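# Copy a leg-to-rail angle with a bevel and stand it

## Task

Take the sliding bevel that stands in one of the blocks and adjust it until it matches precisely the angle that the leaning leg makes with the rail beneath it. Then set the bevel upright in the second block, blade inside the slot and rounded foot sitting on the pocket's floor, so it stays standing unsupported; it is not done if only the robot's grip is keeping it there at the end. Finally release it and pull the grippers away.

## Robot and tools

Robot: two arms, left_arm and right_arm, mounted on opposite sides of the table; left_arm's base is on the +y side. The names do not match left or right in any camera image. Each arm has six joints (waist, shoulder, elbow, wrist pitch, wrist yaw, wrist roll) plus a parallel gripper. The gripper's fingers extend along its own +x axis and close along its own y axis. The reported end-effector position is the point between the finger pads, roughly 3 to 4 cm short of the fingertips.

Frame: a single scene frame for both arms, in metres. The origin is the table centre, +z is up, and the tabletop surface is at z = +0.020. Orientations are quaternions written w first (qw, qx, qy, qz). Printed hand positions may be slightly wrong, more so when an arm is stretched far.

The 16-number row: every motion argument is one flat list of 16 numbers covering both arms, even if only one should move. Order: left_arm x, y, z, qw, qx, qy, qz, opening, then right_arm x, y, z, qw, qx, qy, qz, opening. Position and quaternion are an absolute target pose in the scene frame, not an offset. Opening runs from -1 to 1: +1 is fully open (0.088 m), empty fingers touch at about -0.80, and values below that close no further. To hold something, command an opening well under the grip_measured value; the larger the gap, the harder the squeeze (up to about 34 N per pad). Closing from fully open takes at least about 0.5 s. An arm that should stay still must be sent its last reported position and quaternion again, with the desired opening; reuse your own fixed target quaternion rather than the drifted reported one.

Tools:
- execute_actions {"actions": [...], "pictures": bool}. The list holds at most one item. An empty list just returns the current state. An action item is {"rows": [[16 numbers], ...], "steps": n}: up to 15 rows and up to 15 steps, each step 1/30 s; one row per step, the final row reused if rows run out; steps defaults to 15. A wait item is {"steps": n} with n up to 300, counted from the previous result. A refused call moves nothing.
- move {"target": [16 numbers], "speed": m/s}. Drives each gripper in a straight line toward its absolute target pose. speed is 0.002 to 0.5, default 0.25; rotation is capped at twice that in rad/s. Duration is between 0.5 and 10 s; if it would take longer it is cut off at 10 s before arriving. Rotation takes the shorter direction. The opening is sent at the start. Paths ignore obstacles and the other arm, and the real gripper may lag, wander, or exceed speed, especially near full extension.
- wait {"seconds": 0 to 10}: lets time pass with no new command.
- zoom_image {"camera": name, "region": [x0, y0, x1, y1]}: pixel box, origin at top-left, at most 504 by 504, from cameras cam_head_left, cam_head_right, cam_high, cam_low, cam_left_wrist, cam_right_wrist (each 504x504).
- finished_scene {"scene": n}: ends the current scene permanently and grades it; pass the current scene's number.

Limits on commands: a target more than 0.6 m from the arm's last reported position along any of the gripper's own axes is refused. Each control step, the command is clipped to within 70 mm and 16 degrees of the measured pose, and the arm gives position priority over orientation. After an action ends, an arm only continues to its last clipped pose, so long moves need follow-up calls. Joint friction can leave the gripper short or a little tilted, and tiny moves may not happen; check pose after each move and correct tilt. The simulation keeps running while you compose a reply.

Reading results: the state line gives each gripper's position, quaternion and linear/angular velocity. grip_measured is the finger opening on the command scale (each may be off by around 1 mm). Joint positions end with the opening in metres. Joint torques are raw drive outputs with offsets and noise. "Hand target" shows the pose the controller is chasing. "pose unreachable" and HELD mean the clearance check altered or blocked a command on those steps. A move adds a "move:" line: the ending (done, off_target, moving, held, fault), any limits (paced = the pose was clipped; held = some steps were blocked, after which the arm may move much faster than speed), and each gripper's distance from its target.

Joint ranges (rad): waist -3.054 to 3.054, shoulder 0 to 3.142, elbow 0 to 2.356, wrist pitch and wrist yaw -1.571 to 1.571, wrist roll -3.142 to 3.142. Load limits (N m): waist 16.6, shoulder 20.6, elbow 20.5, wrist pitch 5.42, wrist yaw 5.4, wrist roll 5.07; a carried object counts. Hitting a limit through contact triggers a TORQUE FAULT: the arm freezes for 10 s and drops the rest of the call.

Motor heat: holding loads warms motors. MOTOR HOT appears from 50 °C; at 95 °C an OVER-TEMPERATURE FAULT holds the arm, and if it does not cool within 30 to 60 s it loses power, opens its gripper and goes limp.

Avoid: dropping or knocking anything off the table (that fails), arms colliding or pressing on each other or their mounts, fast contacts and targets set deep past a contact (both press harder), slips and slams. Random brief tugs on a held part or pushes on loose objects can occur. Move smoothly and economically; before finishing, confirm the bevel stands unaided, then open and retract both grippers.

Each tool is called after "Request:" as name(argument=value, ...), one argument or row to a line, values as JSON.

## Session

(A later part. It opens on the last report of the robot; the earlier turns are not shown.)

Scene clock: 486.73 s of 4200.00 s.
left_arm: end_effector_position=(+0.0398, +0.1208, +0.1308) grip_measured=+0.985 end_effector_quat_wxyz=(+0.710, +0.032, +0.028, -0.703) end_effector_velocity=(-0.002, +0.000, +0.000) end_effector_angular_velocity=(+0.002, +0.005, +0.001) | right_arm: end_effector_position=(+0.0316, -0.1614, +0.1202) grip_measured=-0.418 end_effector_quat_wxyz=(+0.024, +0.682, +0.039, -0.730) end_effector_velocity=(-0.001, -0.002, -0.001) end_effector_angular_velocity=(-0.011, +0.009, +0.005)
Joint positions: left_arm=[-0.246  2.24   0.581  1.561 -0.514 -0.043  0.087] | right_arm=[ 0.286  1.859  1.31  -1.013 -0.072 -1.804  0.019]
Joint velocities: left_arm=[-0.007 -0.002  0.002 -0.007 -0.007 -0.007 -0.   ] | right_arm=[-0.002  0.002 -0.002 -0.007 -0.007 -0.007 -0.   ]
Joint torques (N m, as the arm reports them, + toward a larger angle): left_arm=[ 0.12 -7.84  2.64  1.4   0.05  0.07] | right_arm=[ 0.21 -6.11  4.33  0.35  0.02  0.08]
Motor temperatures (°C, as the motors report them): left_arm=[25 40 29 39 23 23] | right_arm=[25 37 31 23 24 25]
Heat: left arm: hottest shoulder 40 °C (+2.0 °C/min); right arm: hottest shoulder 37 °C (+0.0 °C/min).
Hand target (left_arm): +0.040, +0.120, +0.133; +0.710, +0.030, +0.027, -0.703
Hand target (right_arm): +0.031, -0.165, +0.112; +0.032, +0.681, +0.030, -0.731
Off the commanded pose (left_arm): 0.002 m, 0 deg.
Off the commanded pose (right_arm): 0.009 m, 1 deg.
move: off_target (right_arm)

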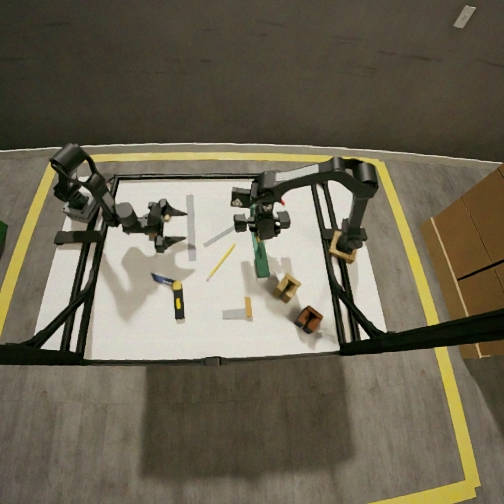

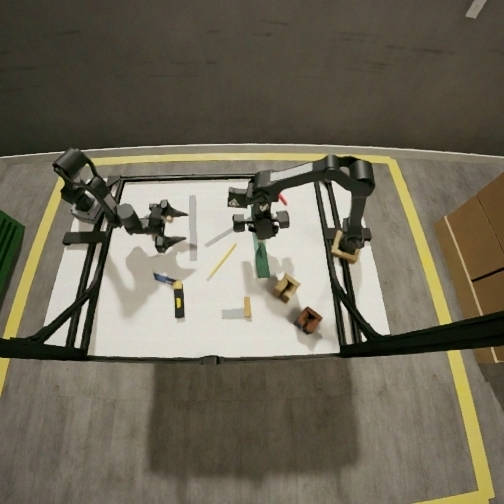

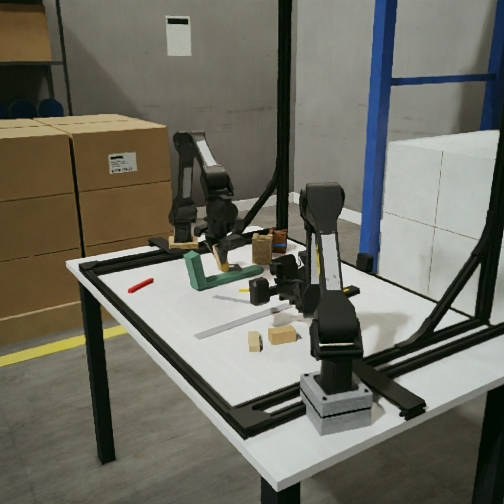

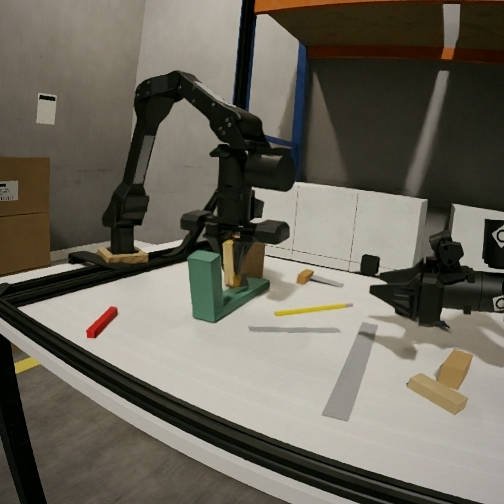

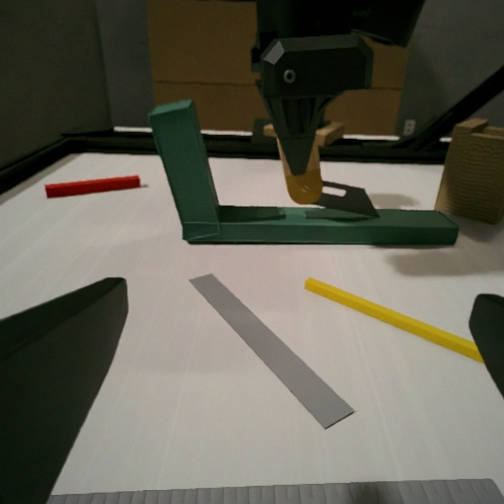

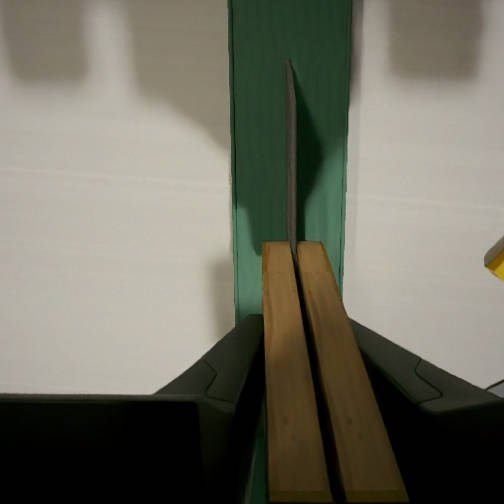

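Request:
move(
  target=[0.04,0.12,0.133,0.710,0.030,0.027,-0.703,1, 0.031,-0.1660,0.106,-0.0319,-0.6813,-0.0297,0.7307,-1],
  speed=0.005,
)

Request:
zoom_image(
  camera="cam_left_wrist",
  region=[140, 20, 420, 260],
)

Scene clock: 505.43 s of 4200.00 s.
left_arm: end_effector_position=(+0.0399, +0.1207, +0.1312) grip_measured=+0.985 end_effector_quat_wxyz=(+0.710, +0.031, +0.028, -0.703) end_effector_velocity=(+0.003, +0.001, -0.004) end_effector_angular_velocity=(+0.018, -0.005, +0.020) | right_arm: end_effector_position=(+0.0315, -0.1613, +0.1147) grip_measured=-0.418 end_effector_quat_wxyz=(+0.022, +0.682, +0.041, -0.730) end_effector_velocity=(-0.001, -0.002, +0.000) end_effector_angular_velocity=(-0.006, +0.008, +0.005)
Joint positions: left_arm=[-0.245  2.239  0.581  1.561 -0.514 -0.042  0.087] | right_arm=[ 0.286  1.862  1.291 -0.986 -0.072 -1.804  0.019]
Joint velocities: left_arm=[-0.002 -0.002 -0.002 -0.022 -0.022 -0.007  0.   ] | right_arm=[-0.002 -0.002 -0.002 -0.007 -0.007 -0.007 -0.   ]
Joint torques (N m, as the arm reports them, + toward a larger angle): left_arm=[ 0.14 -7.74  2.64  1.45  0.04  0.06] | right_arm=[ 0.13 -6.18  3.93  0.16  0.03  0.04]
Motor temperatures (°C, as the motors report them): left_arm=[25 41 28 38 23 23] | right_arm=[25 37 30 23 24 25]
Heat: left arm: hottest shoulder 41 °C (+2.0 °C/min); right arm: hottest shoulder 37 °C (+0.0 °C/min).
Hand target (left_arm): +0.040, +0.120, +0.133; +0.710, +0.030, +0.027, -0.703
Hand target (right_arm): +0.031, -0.166, +0.106; +0.032, +0.681, +0.030, -0.731
Off the commanded pose (left_arm): 0.002 m, 0 deg.
Off the commanded pose (right_arm): 0.010 m, 2 deg.
move: off_target (right_arm)

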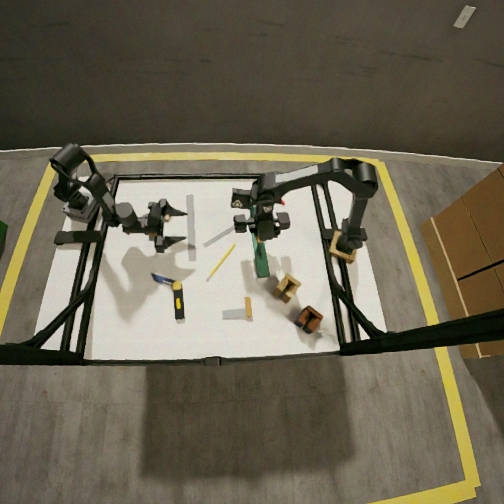

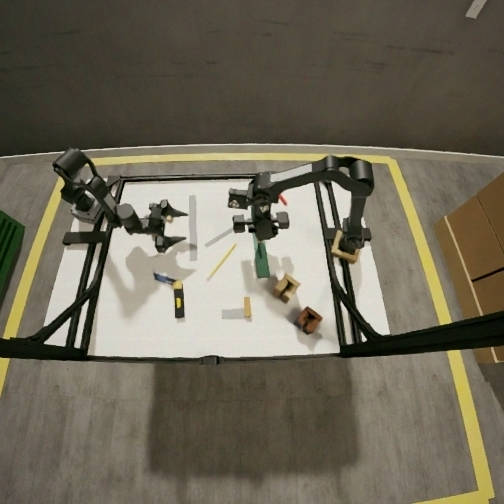

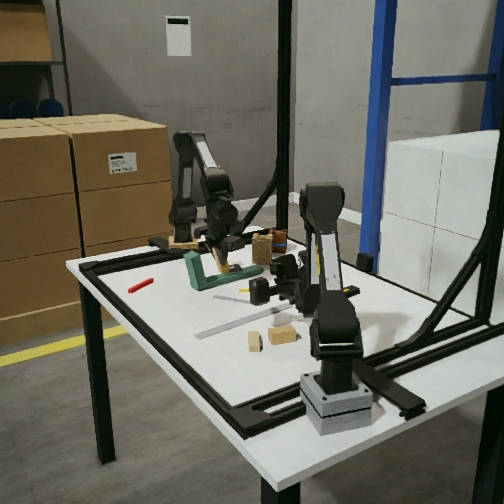

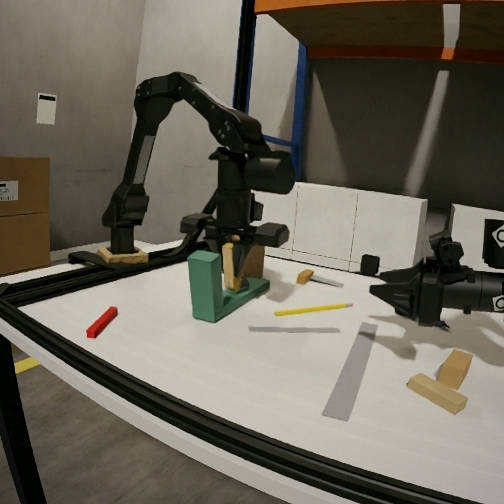

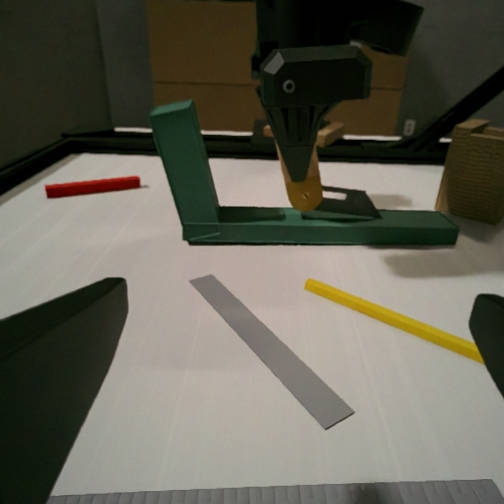

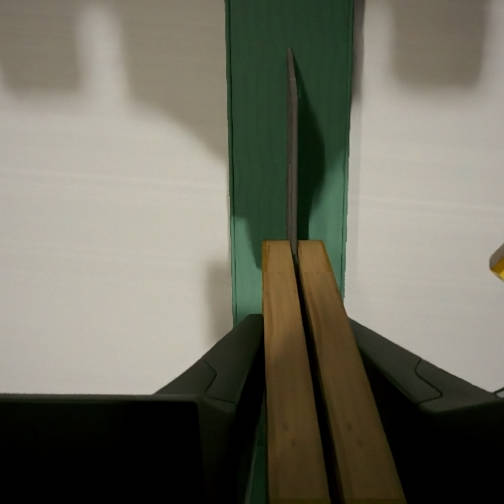

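Region (140, 20, 420, 260) of cam_left_wrist's 504x504 image, scaled by 1.800, with more detail than that image has; it fills the top 432 rows of this view, and the rest is white.

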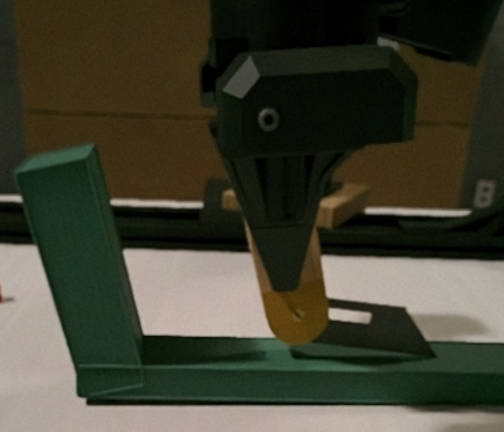

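Request:
move(
  target=[0.04,0.12,0.133,0.710,0.030,0.027,-0.703,1, 0.031,-0.1660,0.101,-0.0319,-0.6813,-0.0297,0.7307,-1],
  speed=0.005,
)

Request:
zoom_image(
  camera="cam_left_wrist",
  region=[140, 20, 420, 260],
)

Scene clock: 526.77 s of 4200.00 s.
left_arm: end_effector_position=(+0.0399, +0.1205, +0.1315) grip_measured=+0.985 end_effector_quat_wxyz=(+0.710, +0.031, +0.028, -0.703) end_effector_velocity=(+0.000, +0.001, +0.001) end_effector_angular_velocity=(+0.001, +0.035, +0.008) | right_arm: end_effector_position=(+0.0314, -0.1617, +0.1096) grip_measured=-0.418 end_effector_quat_wxyz=(+0.022, +0.682, +0.040, -0.730) end_effector_velocity=(-0.001, -0.002, +0.000) end_effector_angular_velocity=(-0.004, +0.023, +0.000)
Joint positions: left_arm=[-0.245  2.238  0.582  1.561 -0.514 -0.042  0.087] | right_arm=[ 0.286  1.869  1.278 -0.968 -0.073 -1.803  0.019]
Joint velocities: left_arm=[-0.002 -0.007 -0.002 -0.007 -0.007 -0.037 -0.   ] | right_arm=[-0.007 -0.002 -0.002 -0.007 -0.022 -0.007  0.   ]
Joint torques (N m, as the arm reports them, + toward a larger angle): left_arm=[ 0.1  -7.62  2.64  1.48  0.04  0.05] | right_arm=[ 0.12 -6.04  4.07  0.2   0.05  0.03]
Motor temperatures (°C, as the motors report them): left_arm=[25 41 28 38 23 23] | right_arm=[25 36 30 23 24 25]
Heat: left arm: hottest shoulder 41 °C (+1.0 °C/min); right arm: hottest shoulder 36 °C (-1.0 °C/min).
Hand target (left_arm): +0.040, +0.120, +0.133; +0.710, +0.030, +0.027, -0.703
Hand target (right_arm): +0.031, -0.166, +0.101; +0.032, +0.681, +0.030, -0.731
Off the commanded pose (left_arm): 0.002 m, 0 deg.
Off the commanded pose (right_arm): 0.010 m, 2 deg.
move: off_target (right_arm)

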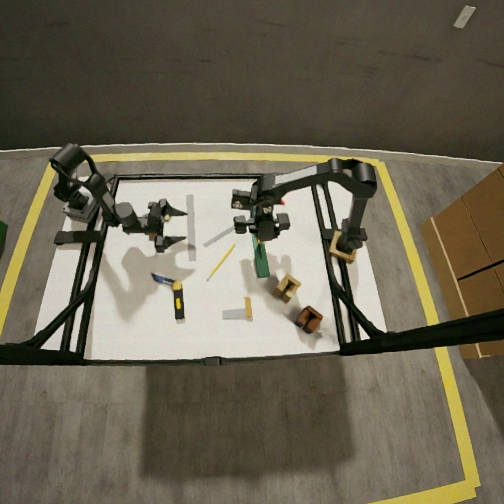

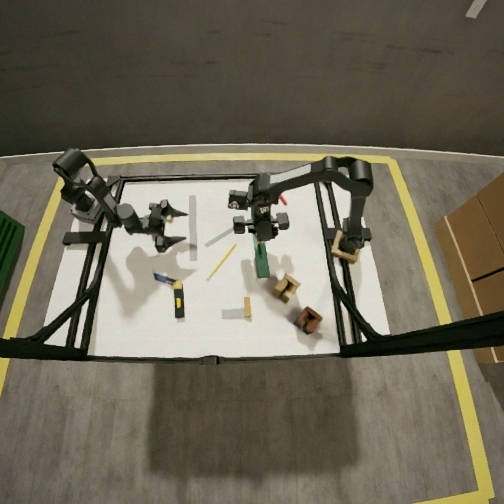

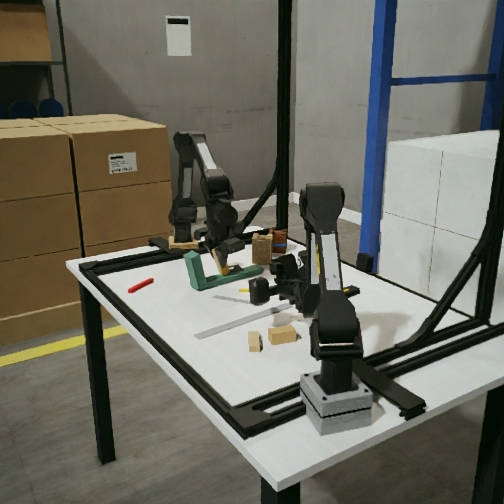

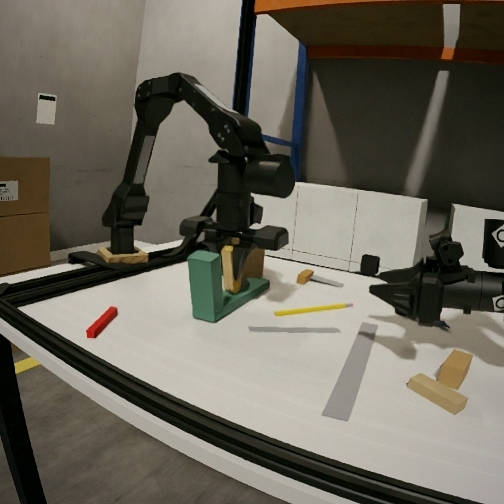

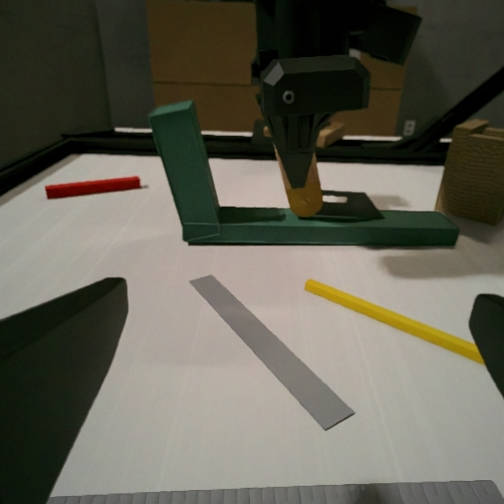

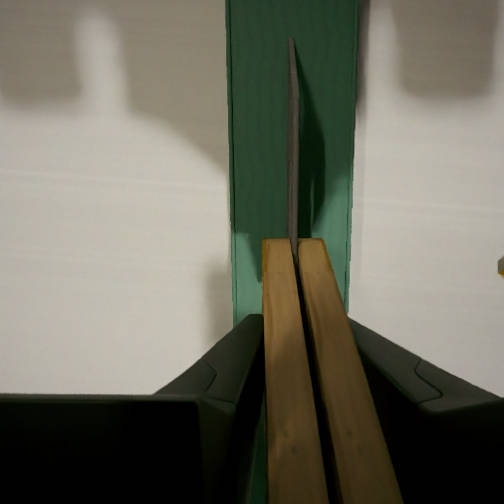

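Region (140, 20, 420, 260) of cam_left_wrist's 504x504 image, scaled by 1.800, with more detail than that image has; it fills the top 432 rows of this view, and the rest is white.

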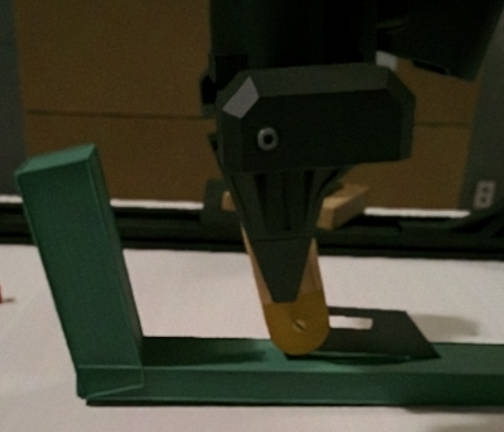

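Request:
move(
  target=[0.04,0.12,0.133,0.710,0.030,0.027,-0.703,1, 0.031,-0.1660,0.0965,-0.0319,-0.6813,-0.0297,0.7307,-1],
  speed=0.005,
)

Request:
zoom_image(
  camera="cam_left_wrist",
  region=[140, 20, 420, 260],
)

Scene clock: 537.90 s of 4200.00 s.
left_arm: end_effector_position=(+0.0399, +0.1205, +0.1316) grip_measured=+0.985 end_effector_quat_wxyz=(+0.710, +0.031, +0.028, -0.703) end_effector_velocity=(-0.001, +0.002, -0.002) end_effector_angular_velocity=(+0.011, +0.017, -0.008) | right_arm: end_effector_position=(+0.0314, -0.1615, +0.1066) grip_measured=-0.418 end_effector_quat_wxyz=(+0.021, +0.682, +0.041, -0.730) end_effector_velocity=(-0.001, -0.002, +0.000) end_effector_angular_velocity=(-0.005, +0.023, -0.014)
Joint positions: left_arm=[-0.245  2.237  0.582  1.56  -0.514 -0.042  0.087] | right_arm=[ 0.286  1.871  1.268 -0.953 -0.073 -1.803  0.019]
Joint velocities: left_arm=[-0.002 -0.002 -0.007 -0.007  0.007 -0.022 -0.   ] | right_arm=[-0.007 -0.002 -0.002 -0.007 -0.022  0.007 -0.   ]
Joint torques (N m, as the arm reports them, + toward a larger angle): left_arm=[ 0.09 -7.6   2.6   1.48  0.03  0.04] | right_arm=[ 0.14 -5.64  3.9   0.42  0.07  0.03]
Motor temperatures (°C, as the motors report them): left_arm=[25 41 28 38 23 23] | right_arm=[25 36 30 23 24 25]
Heat: left arm: hottest shoulder 41 °C (+1.0 °C/min); right arm: hottest shoulder 36 °C (-2.0 °C/min).
Hand target (left_arm): +0.040, +0.120, +0.133; +0.710, +0.030, +0.027, -0.703
Hand target (right_arm): +0.031, -0.166, +0.097; +0.032, +0.681, +0.030, -0.731
Off the commanded pose (left_arm): 0.002 m, 0 deg.
Off the commanded pose (right_arm): 0.011 m, 2 deg.
move: off_target (right_arm)

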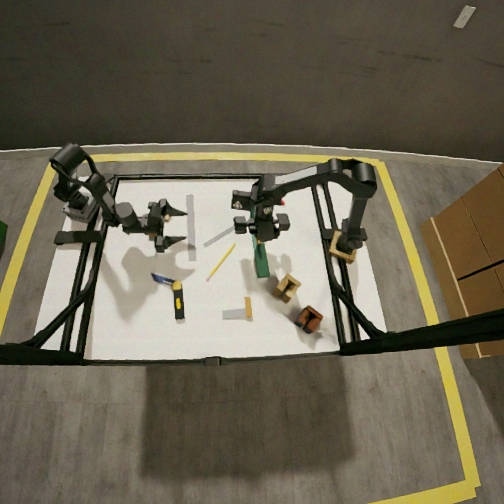

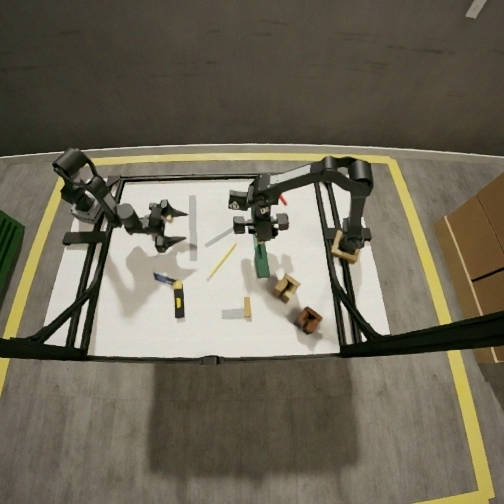

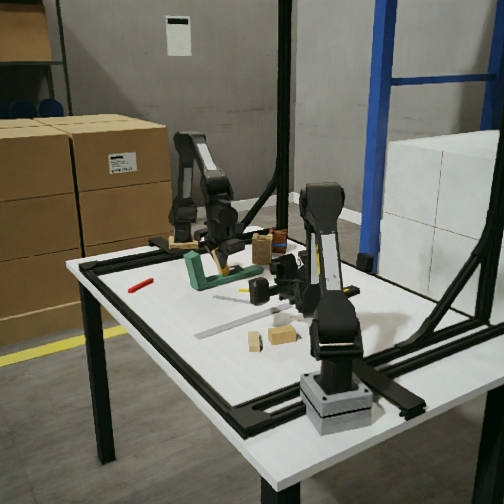

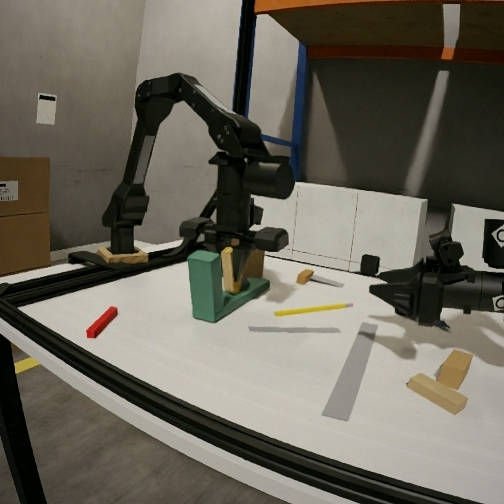

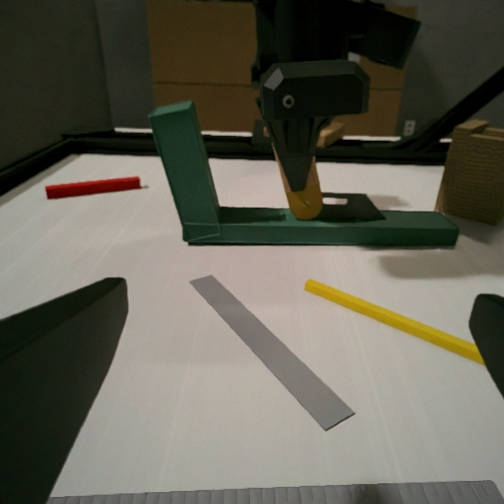

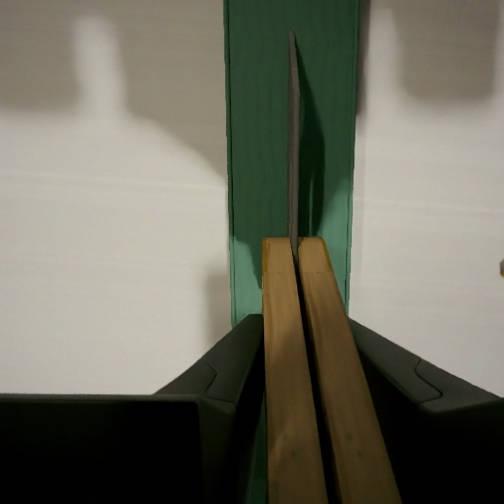

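Region (140, 20, 420, 260) of cam_left_wrist's 504x504 image, scaled by 1.800, with more detail than that image has; it fills the top 432 rows of this view, and the rest is white.

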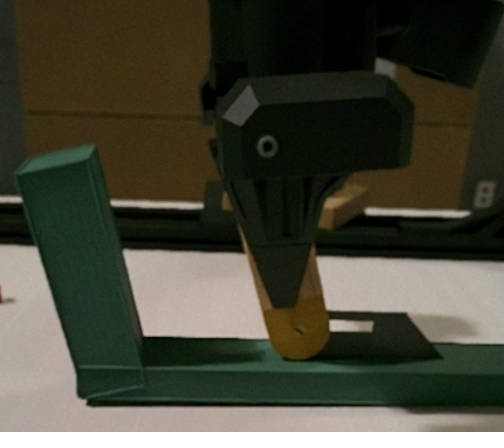

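Request:
move(
  target=[0.04,0.12,0.133,0.710,0.030,0.027,-0.703,1, 0.078,-0.1600,0.102,-0.0319,-0.6813,-0.0297,0.7307,-1],
  speed=0.01,
)

Request:
zoom_image(
  camera="cam_left_wrist",
  region=[140, 20, 420, 260],
)

Scene clock: 558.37 s of 4200.00 s.
left_arm: end_effector_position=(+0.0401, +0.1204, +0.1317) grip_measured=+0.985 end_effector_quat_wxyz=(+0.710, +0.031, +0.028, -0.703) end_effector_velocity=(-0.001, +0.002, +0.003) end_effector_angular_velocity=(-0.006, +0.011, -0.009) | right_arm: end_effector_position=(+0.0737, -0.1597, +0.1073) grip_measured=-0.418 end_effector_quat_wxyz=(+0.028, +0.679, +0.037, -0.733) end_effector_velocity=(+0.003, -0.002, -0.000) end_effector_angular_velocity=(-0.007, -0.005, +0.015)
Joint positions: left_arm=[-0.245  2.237  0.582  1.56  -0.514 -0.042  0.087] | right_arm=[ 0.164  1.922  1.34  -1.    -0.076 -1.929  0.019]
Joint velocities: left_arm=[-0.002 -0.007 -0.007  0.007  0.007 -0.007  0.   ] | right_arm=[-0.007  0.002  0.002 -0.007  0.007 -0.022 -0.   ]
Joint torques (N m, as the arm reports them, + toward a larger angle): left_arm=[ 0.06 -7.52  2.64  1.51  0.03  0.04] | right_arm=[-0.58 -6.    6.39  0.03  0.33 -0.12]
Motor temperatures (°C, as the motors report them): left_arm=[25 41 28 38 23 23] | right_arm=[25 36 30 23 24 25]
Heat: left arm: hottest shoulder 41 °C (+0.0 °C/min); right arm: hottest shoulder 36 °C (-1.0 °C/min).
Hand target (left_arm): +0.040, +0.120, +0.133; +0.710, +0.030, +0.027, -0.703
Hand target (right_arm): +0.078, -0.160, +0.102; +0.032, +0.681, +0.029, -0.731
Off the commanded pose (left_arm): 0.001 m, 0 deg.
Off the commanded pose (right_arm): 0.007 m, 1 deg.
move: done

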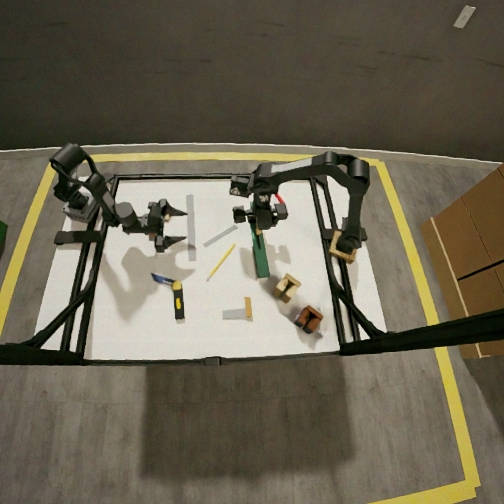

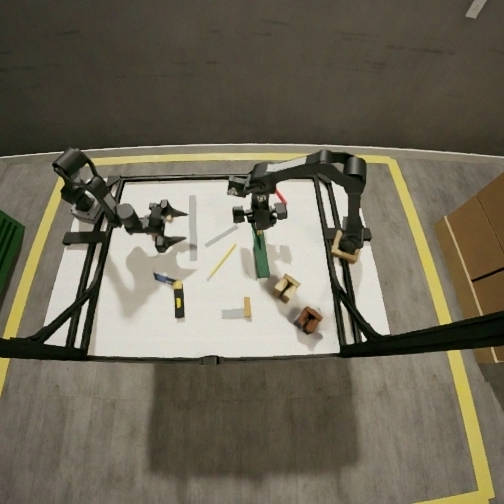

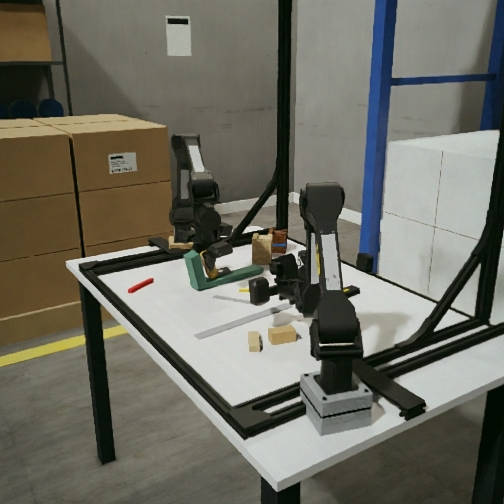

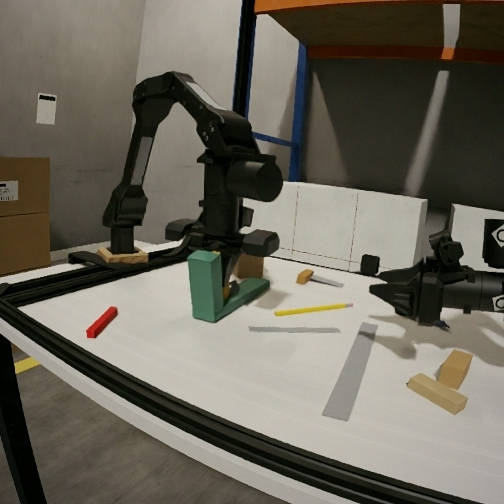

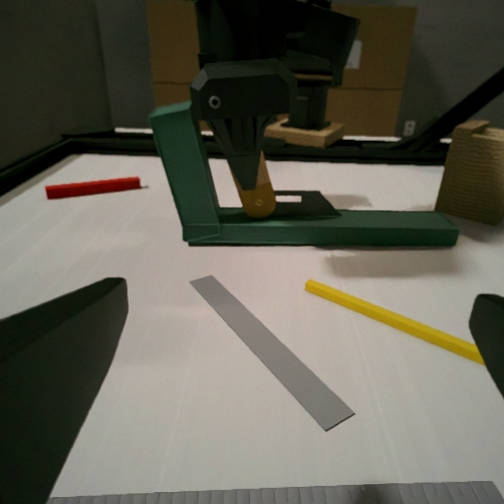

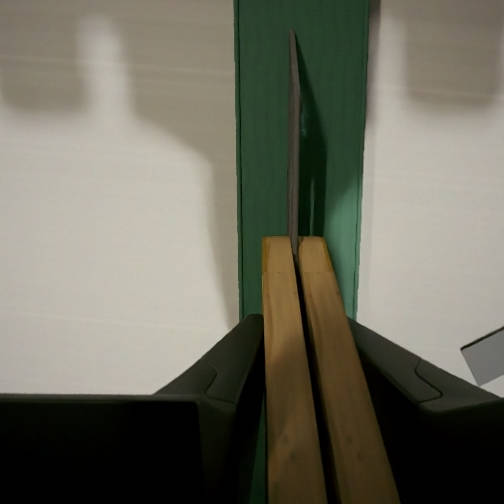

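Region (140, 20, 420, 260) of cam_left_wrist's 504x504 image, scaled by 1.800, with more detail than that image has; it fills the top 432 rows of this view, and the rest is white.

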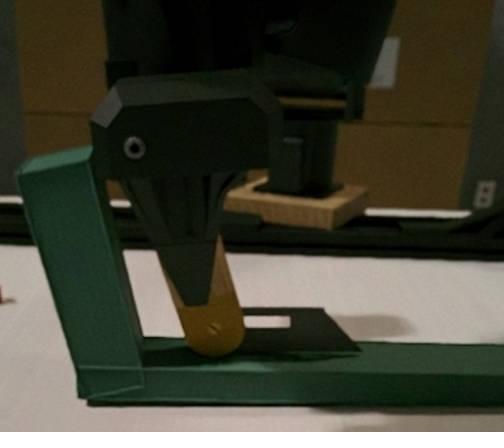

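Request:
move(
  target=[0.04,0.12,0.133,0.710,0.030,0.027,-0.703,1, 0.0737,-0.1597,0.1073,0.028,0.679,0.037,-0.733,-0.22],
  speed=0.005,
)

Request:
zoom_image(
  camera="cam_left_wrist",
  region=[140, 20, 420, 260],
)

Scene clock: 608.73 s of 4200.00 s.
left_arm: end_effector_position=(+0.0402, +0.1203, +0.1320) grip_measured=+0.985 end_effector_quat_wxyz=(+0.710, +0.031, +0.027, -0.703) end_effector_velocity=(-0.002, +0.002, -0.001) end_effector_angular_velocity=(+0.006, +0.003, +0.001) | right_arm: end_effector_position=(+0.0754, -0.1591, +0.1067) grip_measured=-0.221 end_effector_quat_wxyz=(+0.028, +0.680, +0.036, -0.732) end_effector_velocity=(-0.003, -0.001, +0.000) end_effector_angular_velocity=(-0.002, +0.023, -0.010)
Joint positions: left_arm=[-0.244  2.236  0.582  1.56  -0.514 -0.041  0.087] | right_arm=[ 0.161  1.928  1.346 -1.001 -0.074 -1.931  0.028]
Joint velocities: left_arm=[-0.007 -0.002 -0.002 -0.007 -0.007 -0.007 -0.   ] | right_arm=[-0.002 -0.002 -0.002 -0.007 -0.022  0.007 -0.   ]
Joint torques (N m, as the arm reports them, + toward a larger angle): left_arm=[ 0.01 -7.4   2.62  1.52  0.01  0.03] | right_arm=[ 0.28 -9.26  5.14  0.11 -0.23  0.04]
Motor temperatures (°C, as the motors report them): left_arm=[25 41 28 38 23 23] | right_arm=[25 36 32 23 24 25]
Heat: left arm: hottest shoulder 41 °C (+0.0 °C/min); right arm: hottest shoulder 36 °C (+0.0 °C/min).
Hand target (left_arm): +0.040, +0.120, +0.133; +0.710, +0.030, +0.027, -0.703
Hand target (right_arm): +0.074, -0.160, +0.107; +0.028, +0.679, +0.037, -0.733
Off the commanded pose (left_arm): 0.001 m, 0 deg.
Off the commanded pose (right_arm): 0.002 m, 0 deg.
move: done

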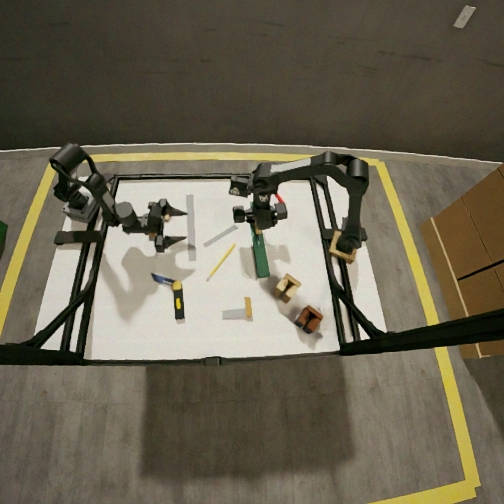

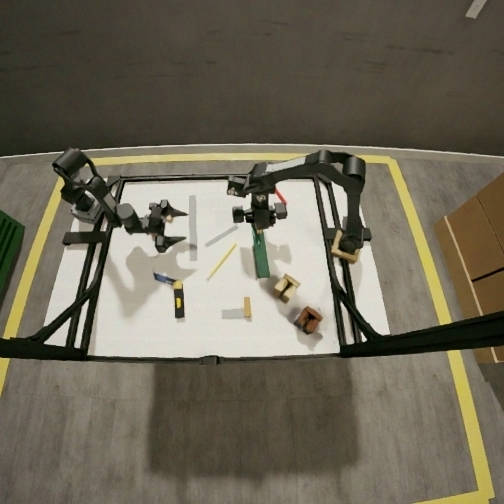

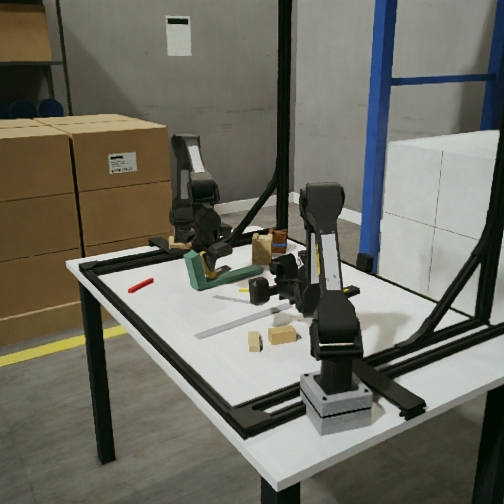

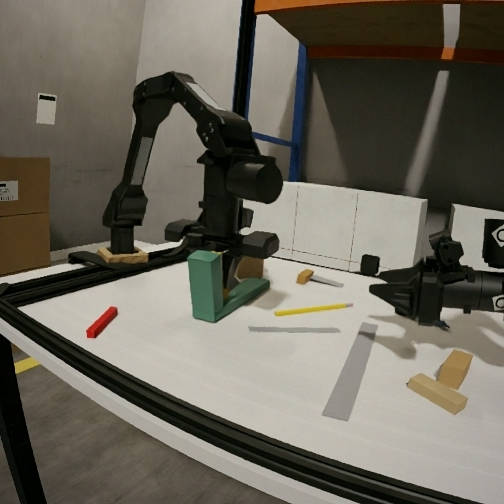

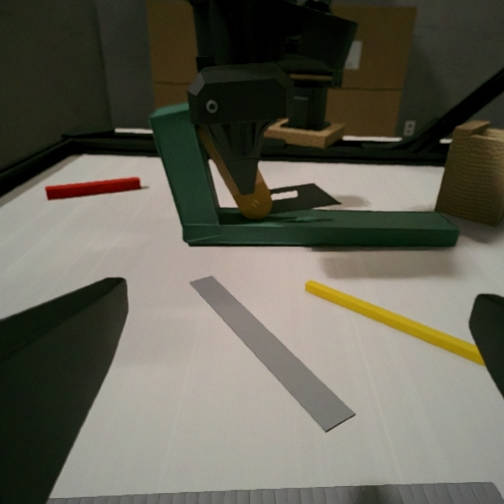

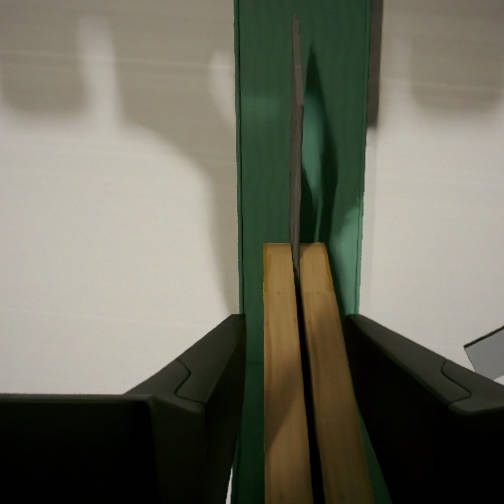

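Region (140, 20, 420, 260) of cam_left_wrist's 504x504 image, scaled by 1.800, with more detail than that image has; it fills the top 432 rows of this view, and the rest is white.

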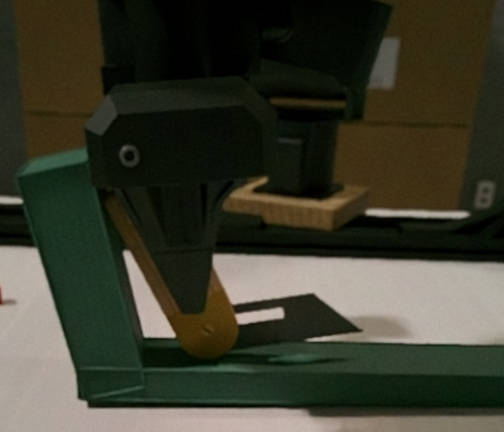

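Request:
move(
  target=[0.04,0.12,0.133,0.710,0.030,0.027,-0.703,1, 0.064,-0.1600,0.111,0.0319,0.6813,0.0297,-0.7307,-0.22],
  speed=0.008,
)

Request:
zoom_image(
  camera="cam_left_wrist",
  region=[140, 20, 420, 260],
)

Scene clock: 654.93 s of 4200.00 s.
left_arm: end_effector_position=(+0.0402, +0.1203, +0.1320) grip_measured=+0.985 end_effector_quat_wxyz=(+0.710, +0.031, +0.027, -0.703) end_effector_velocity=(+0.000, +0.000, +0.004) end_effector_angular_velocity=(-0.011, +0.013, +0.005) | right_arm: end_effector_position=(+0.0645, -0.1615, +0.1068) grip_measured=-0.220 end_effector_quat_wxyz=(+0.036, +0.679, +0.026, -0.733) end_effector_velocity=(-0.005, -0.001, +0.001) end_effector_angular_velocity=(-0.001, +0.023, +0.009)
Joint positions: left_arm=[-0.244  2.236  0.582  1.56  -0.514 -0.041  0.087] | right_arm=[ 0.192  1.928  1.346 -1.023 -0.069 -1.899  0.028]
Joint velocities: left_arm=[-0.002 -0.007 -0.002  0.007 -0.007 -0.007  0.   ] | right_arm=[ 0.002 -0.002 -0.002 -0.007 -0.022 -0.007 -0.   ]
Joint torques (N m, as the arm reports them, + toward a larger angle): left_arm=[ 0.   -7.38  2.62  1.54  0.02  0.04] | right_arm=[ 0.32 -9.74  6.31 -0.15 -0.02  0.11]
Motor temperatures (°C, as the motors report them): left_arm=[25 42 28 38 23 23] | right_arm=[25 40 31 23 24 25]
Heat: left arm: hottest shoulder 42 °C (+1.0 °C/min); right arm: hottest shoulder 40 °C (+4.0 °C/min).
Hand target (left_arm): +0.040, +0.120, +0.133; +0.710, +0.030, +0.027, -0.703
Hand target (right_arm): +0.064, -0.160, +0.111; +0.032, +0.681, +0.030, -0.731
Off the commanded pose (left_arm): 0.001 m, 0 deg.
Off the commanded pose (right_arm): 0.004 m, 1 deg.
After step 90, 41.47 s passed at rest.
move: done

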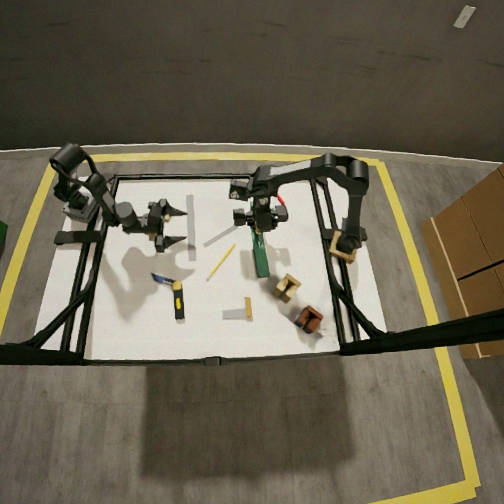

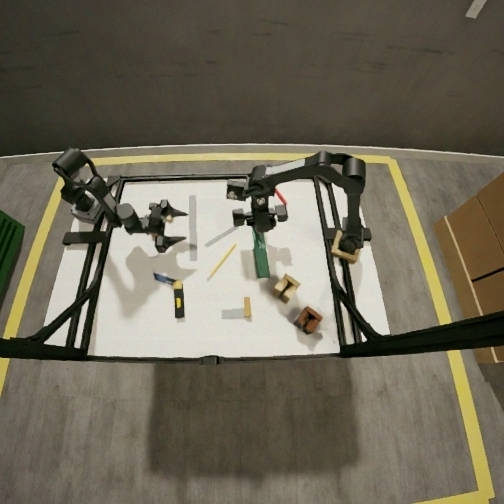

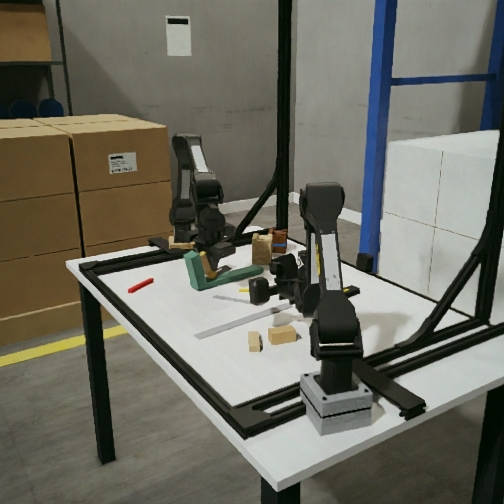

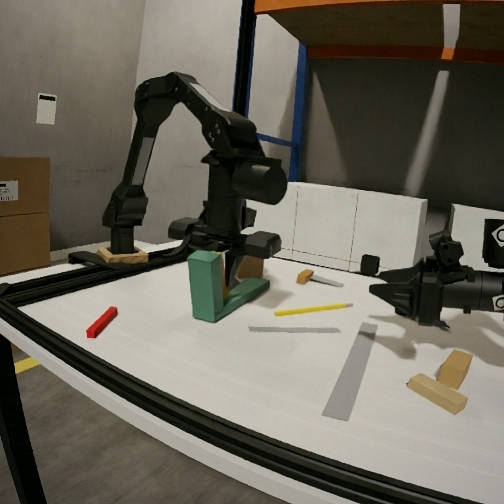

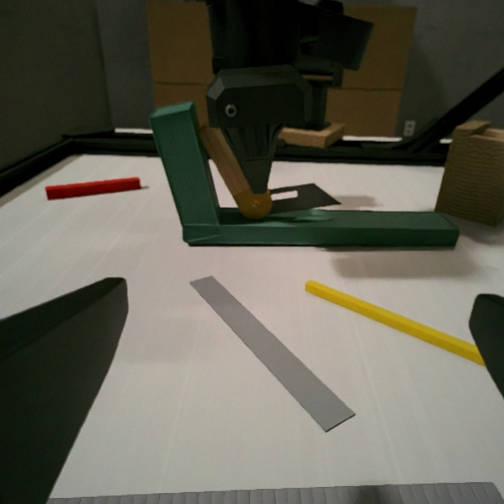

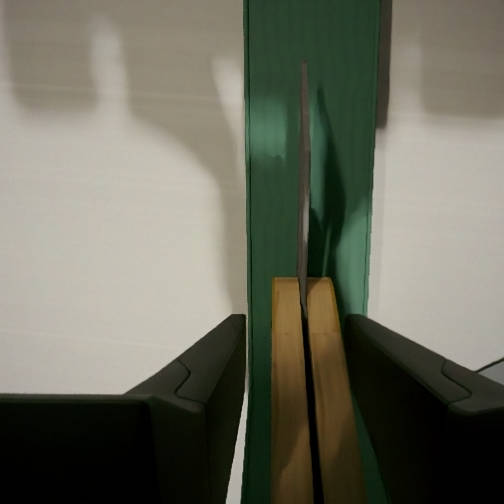

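Region (140, 20, 420, 260) of cam_left_wrist's 504x504 image, scaled by 1.800, with more detail than that image has; it fills the top 432 rows of this view, and the rest is white.

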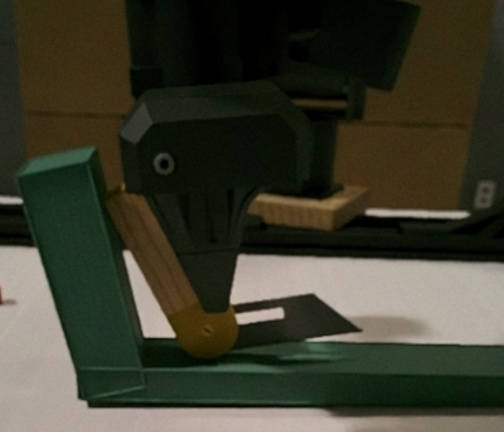

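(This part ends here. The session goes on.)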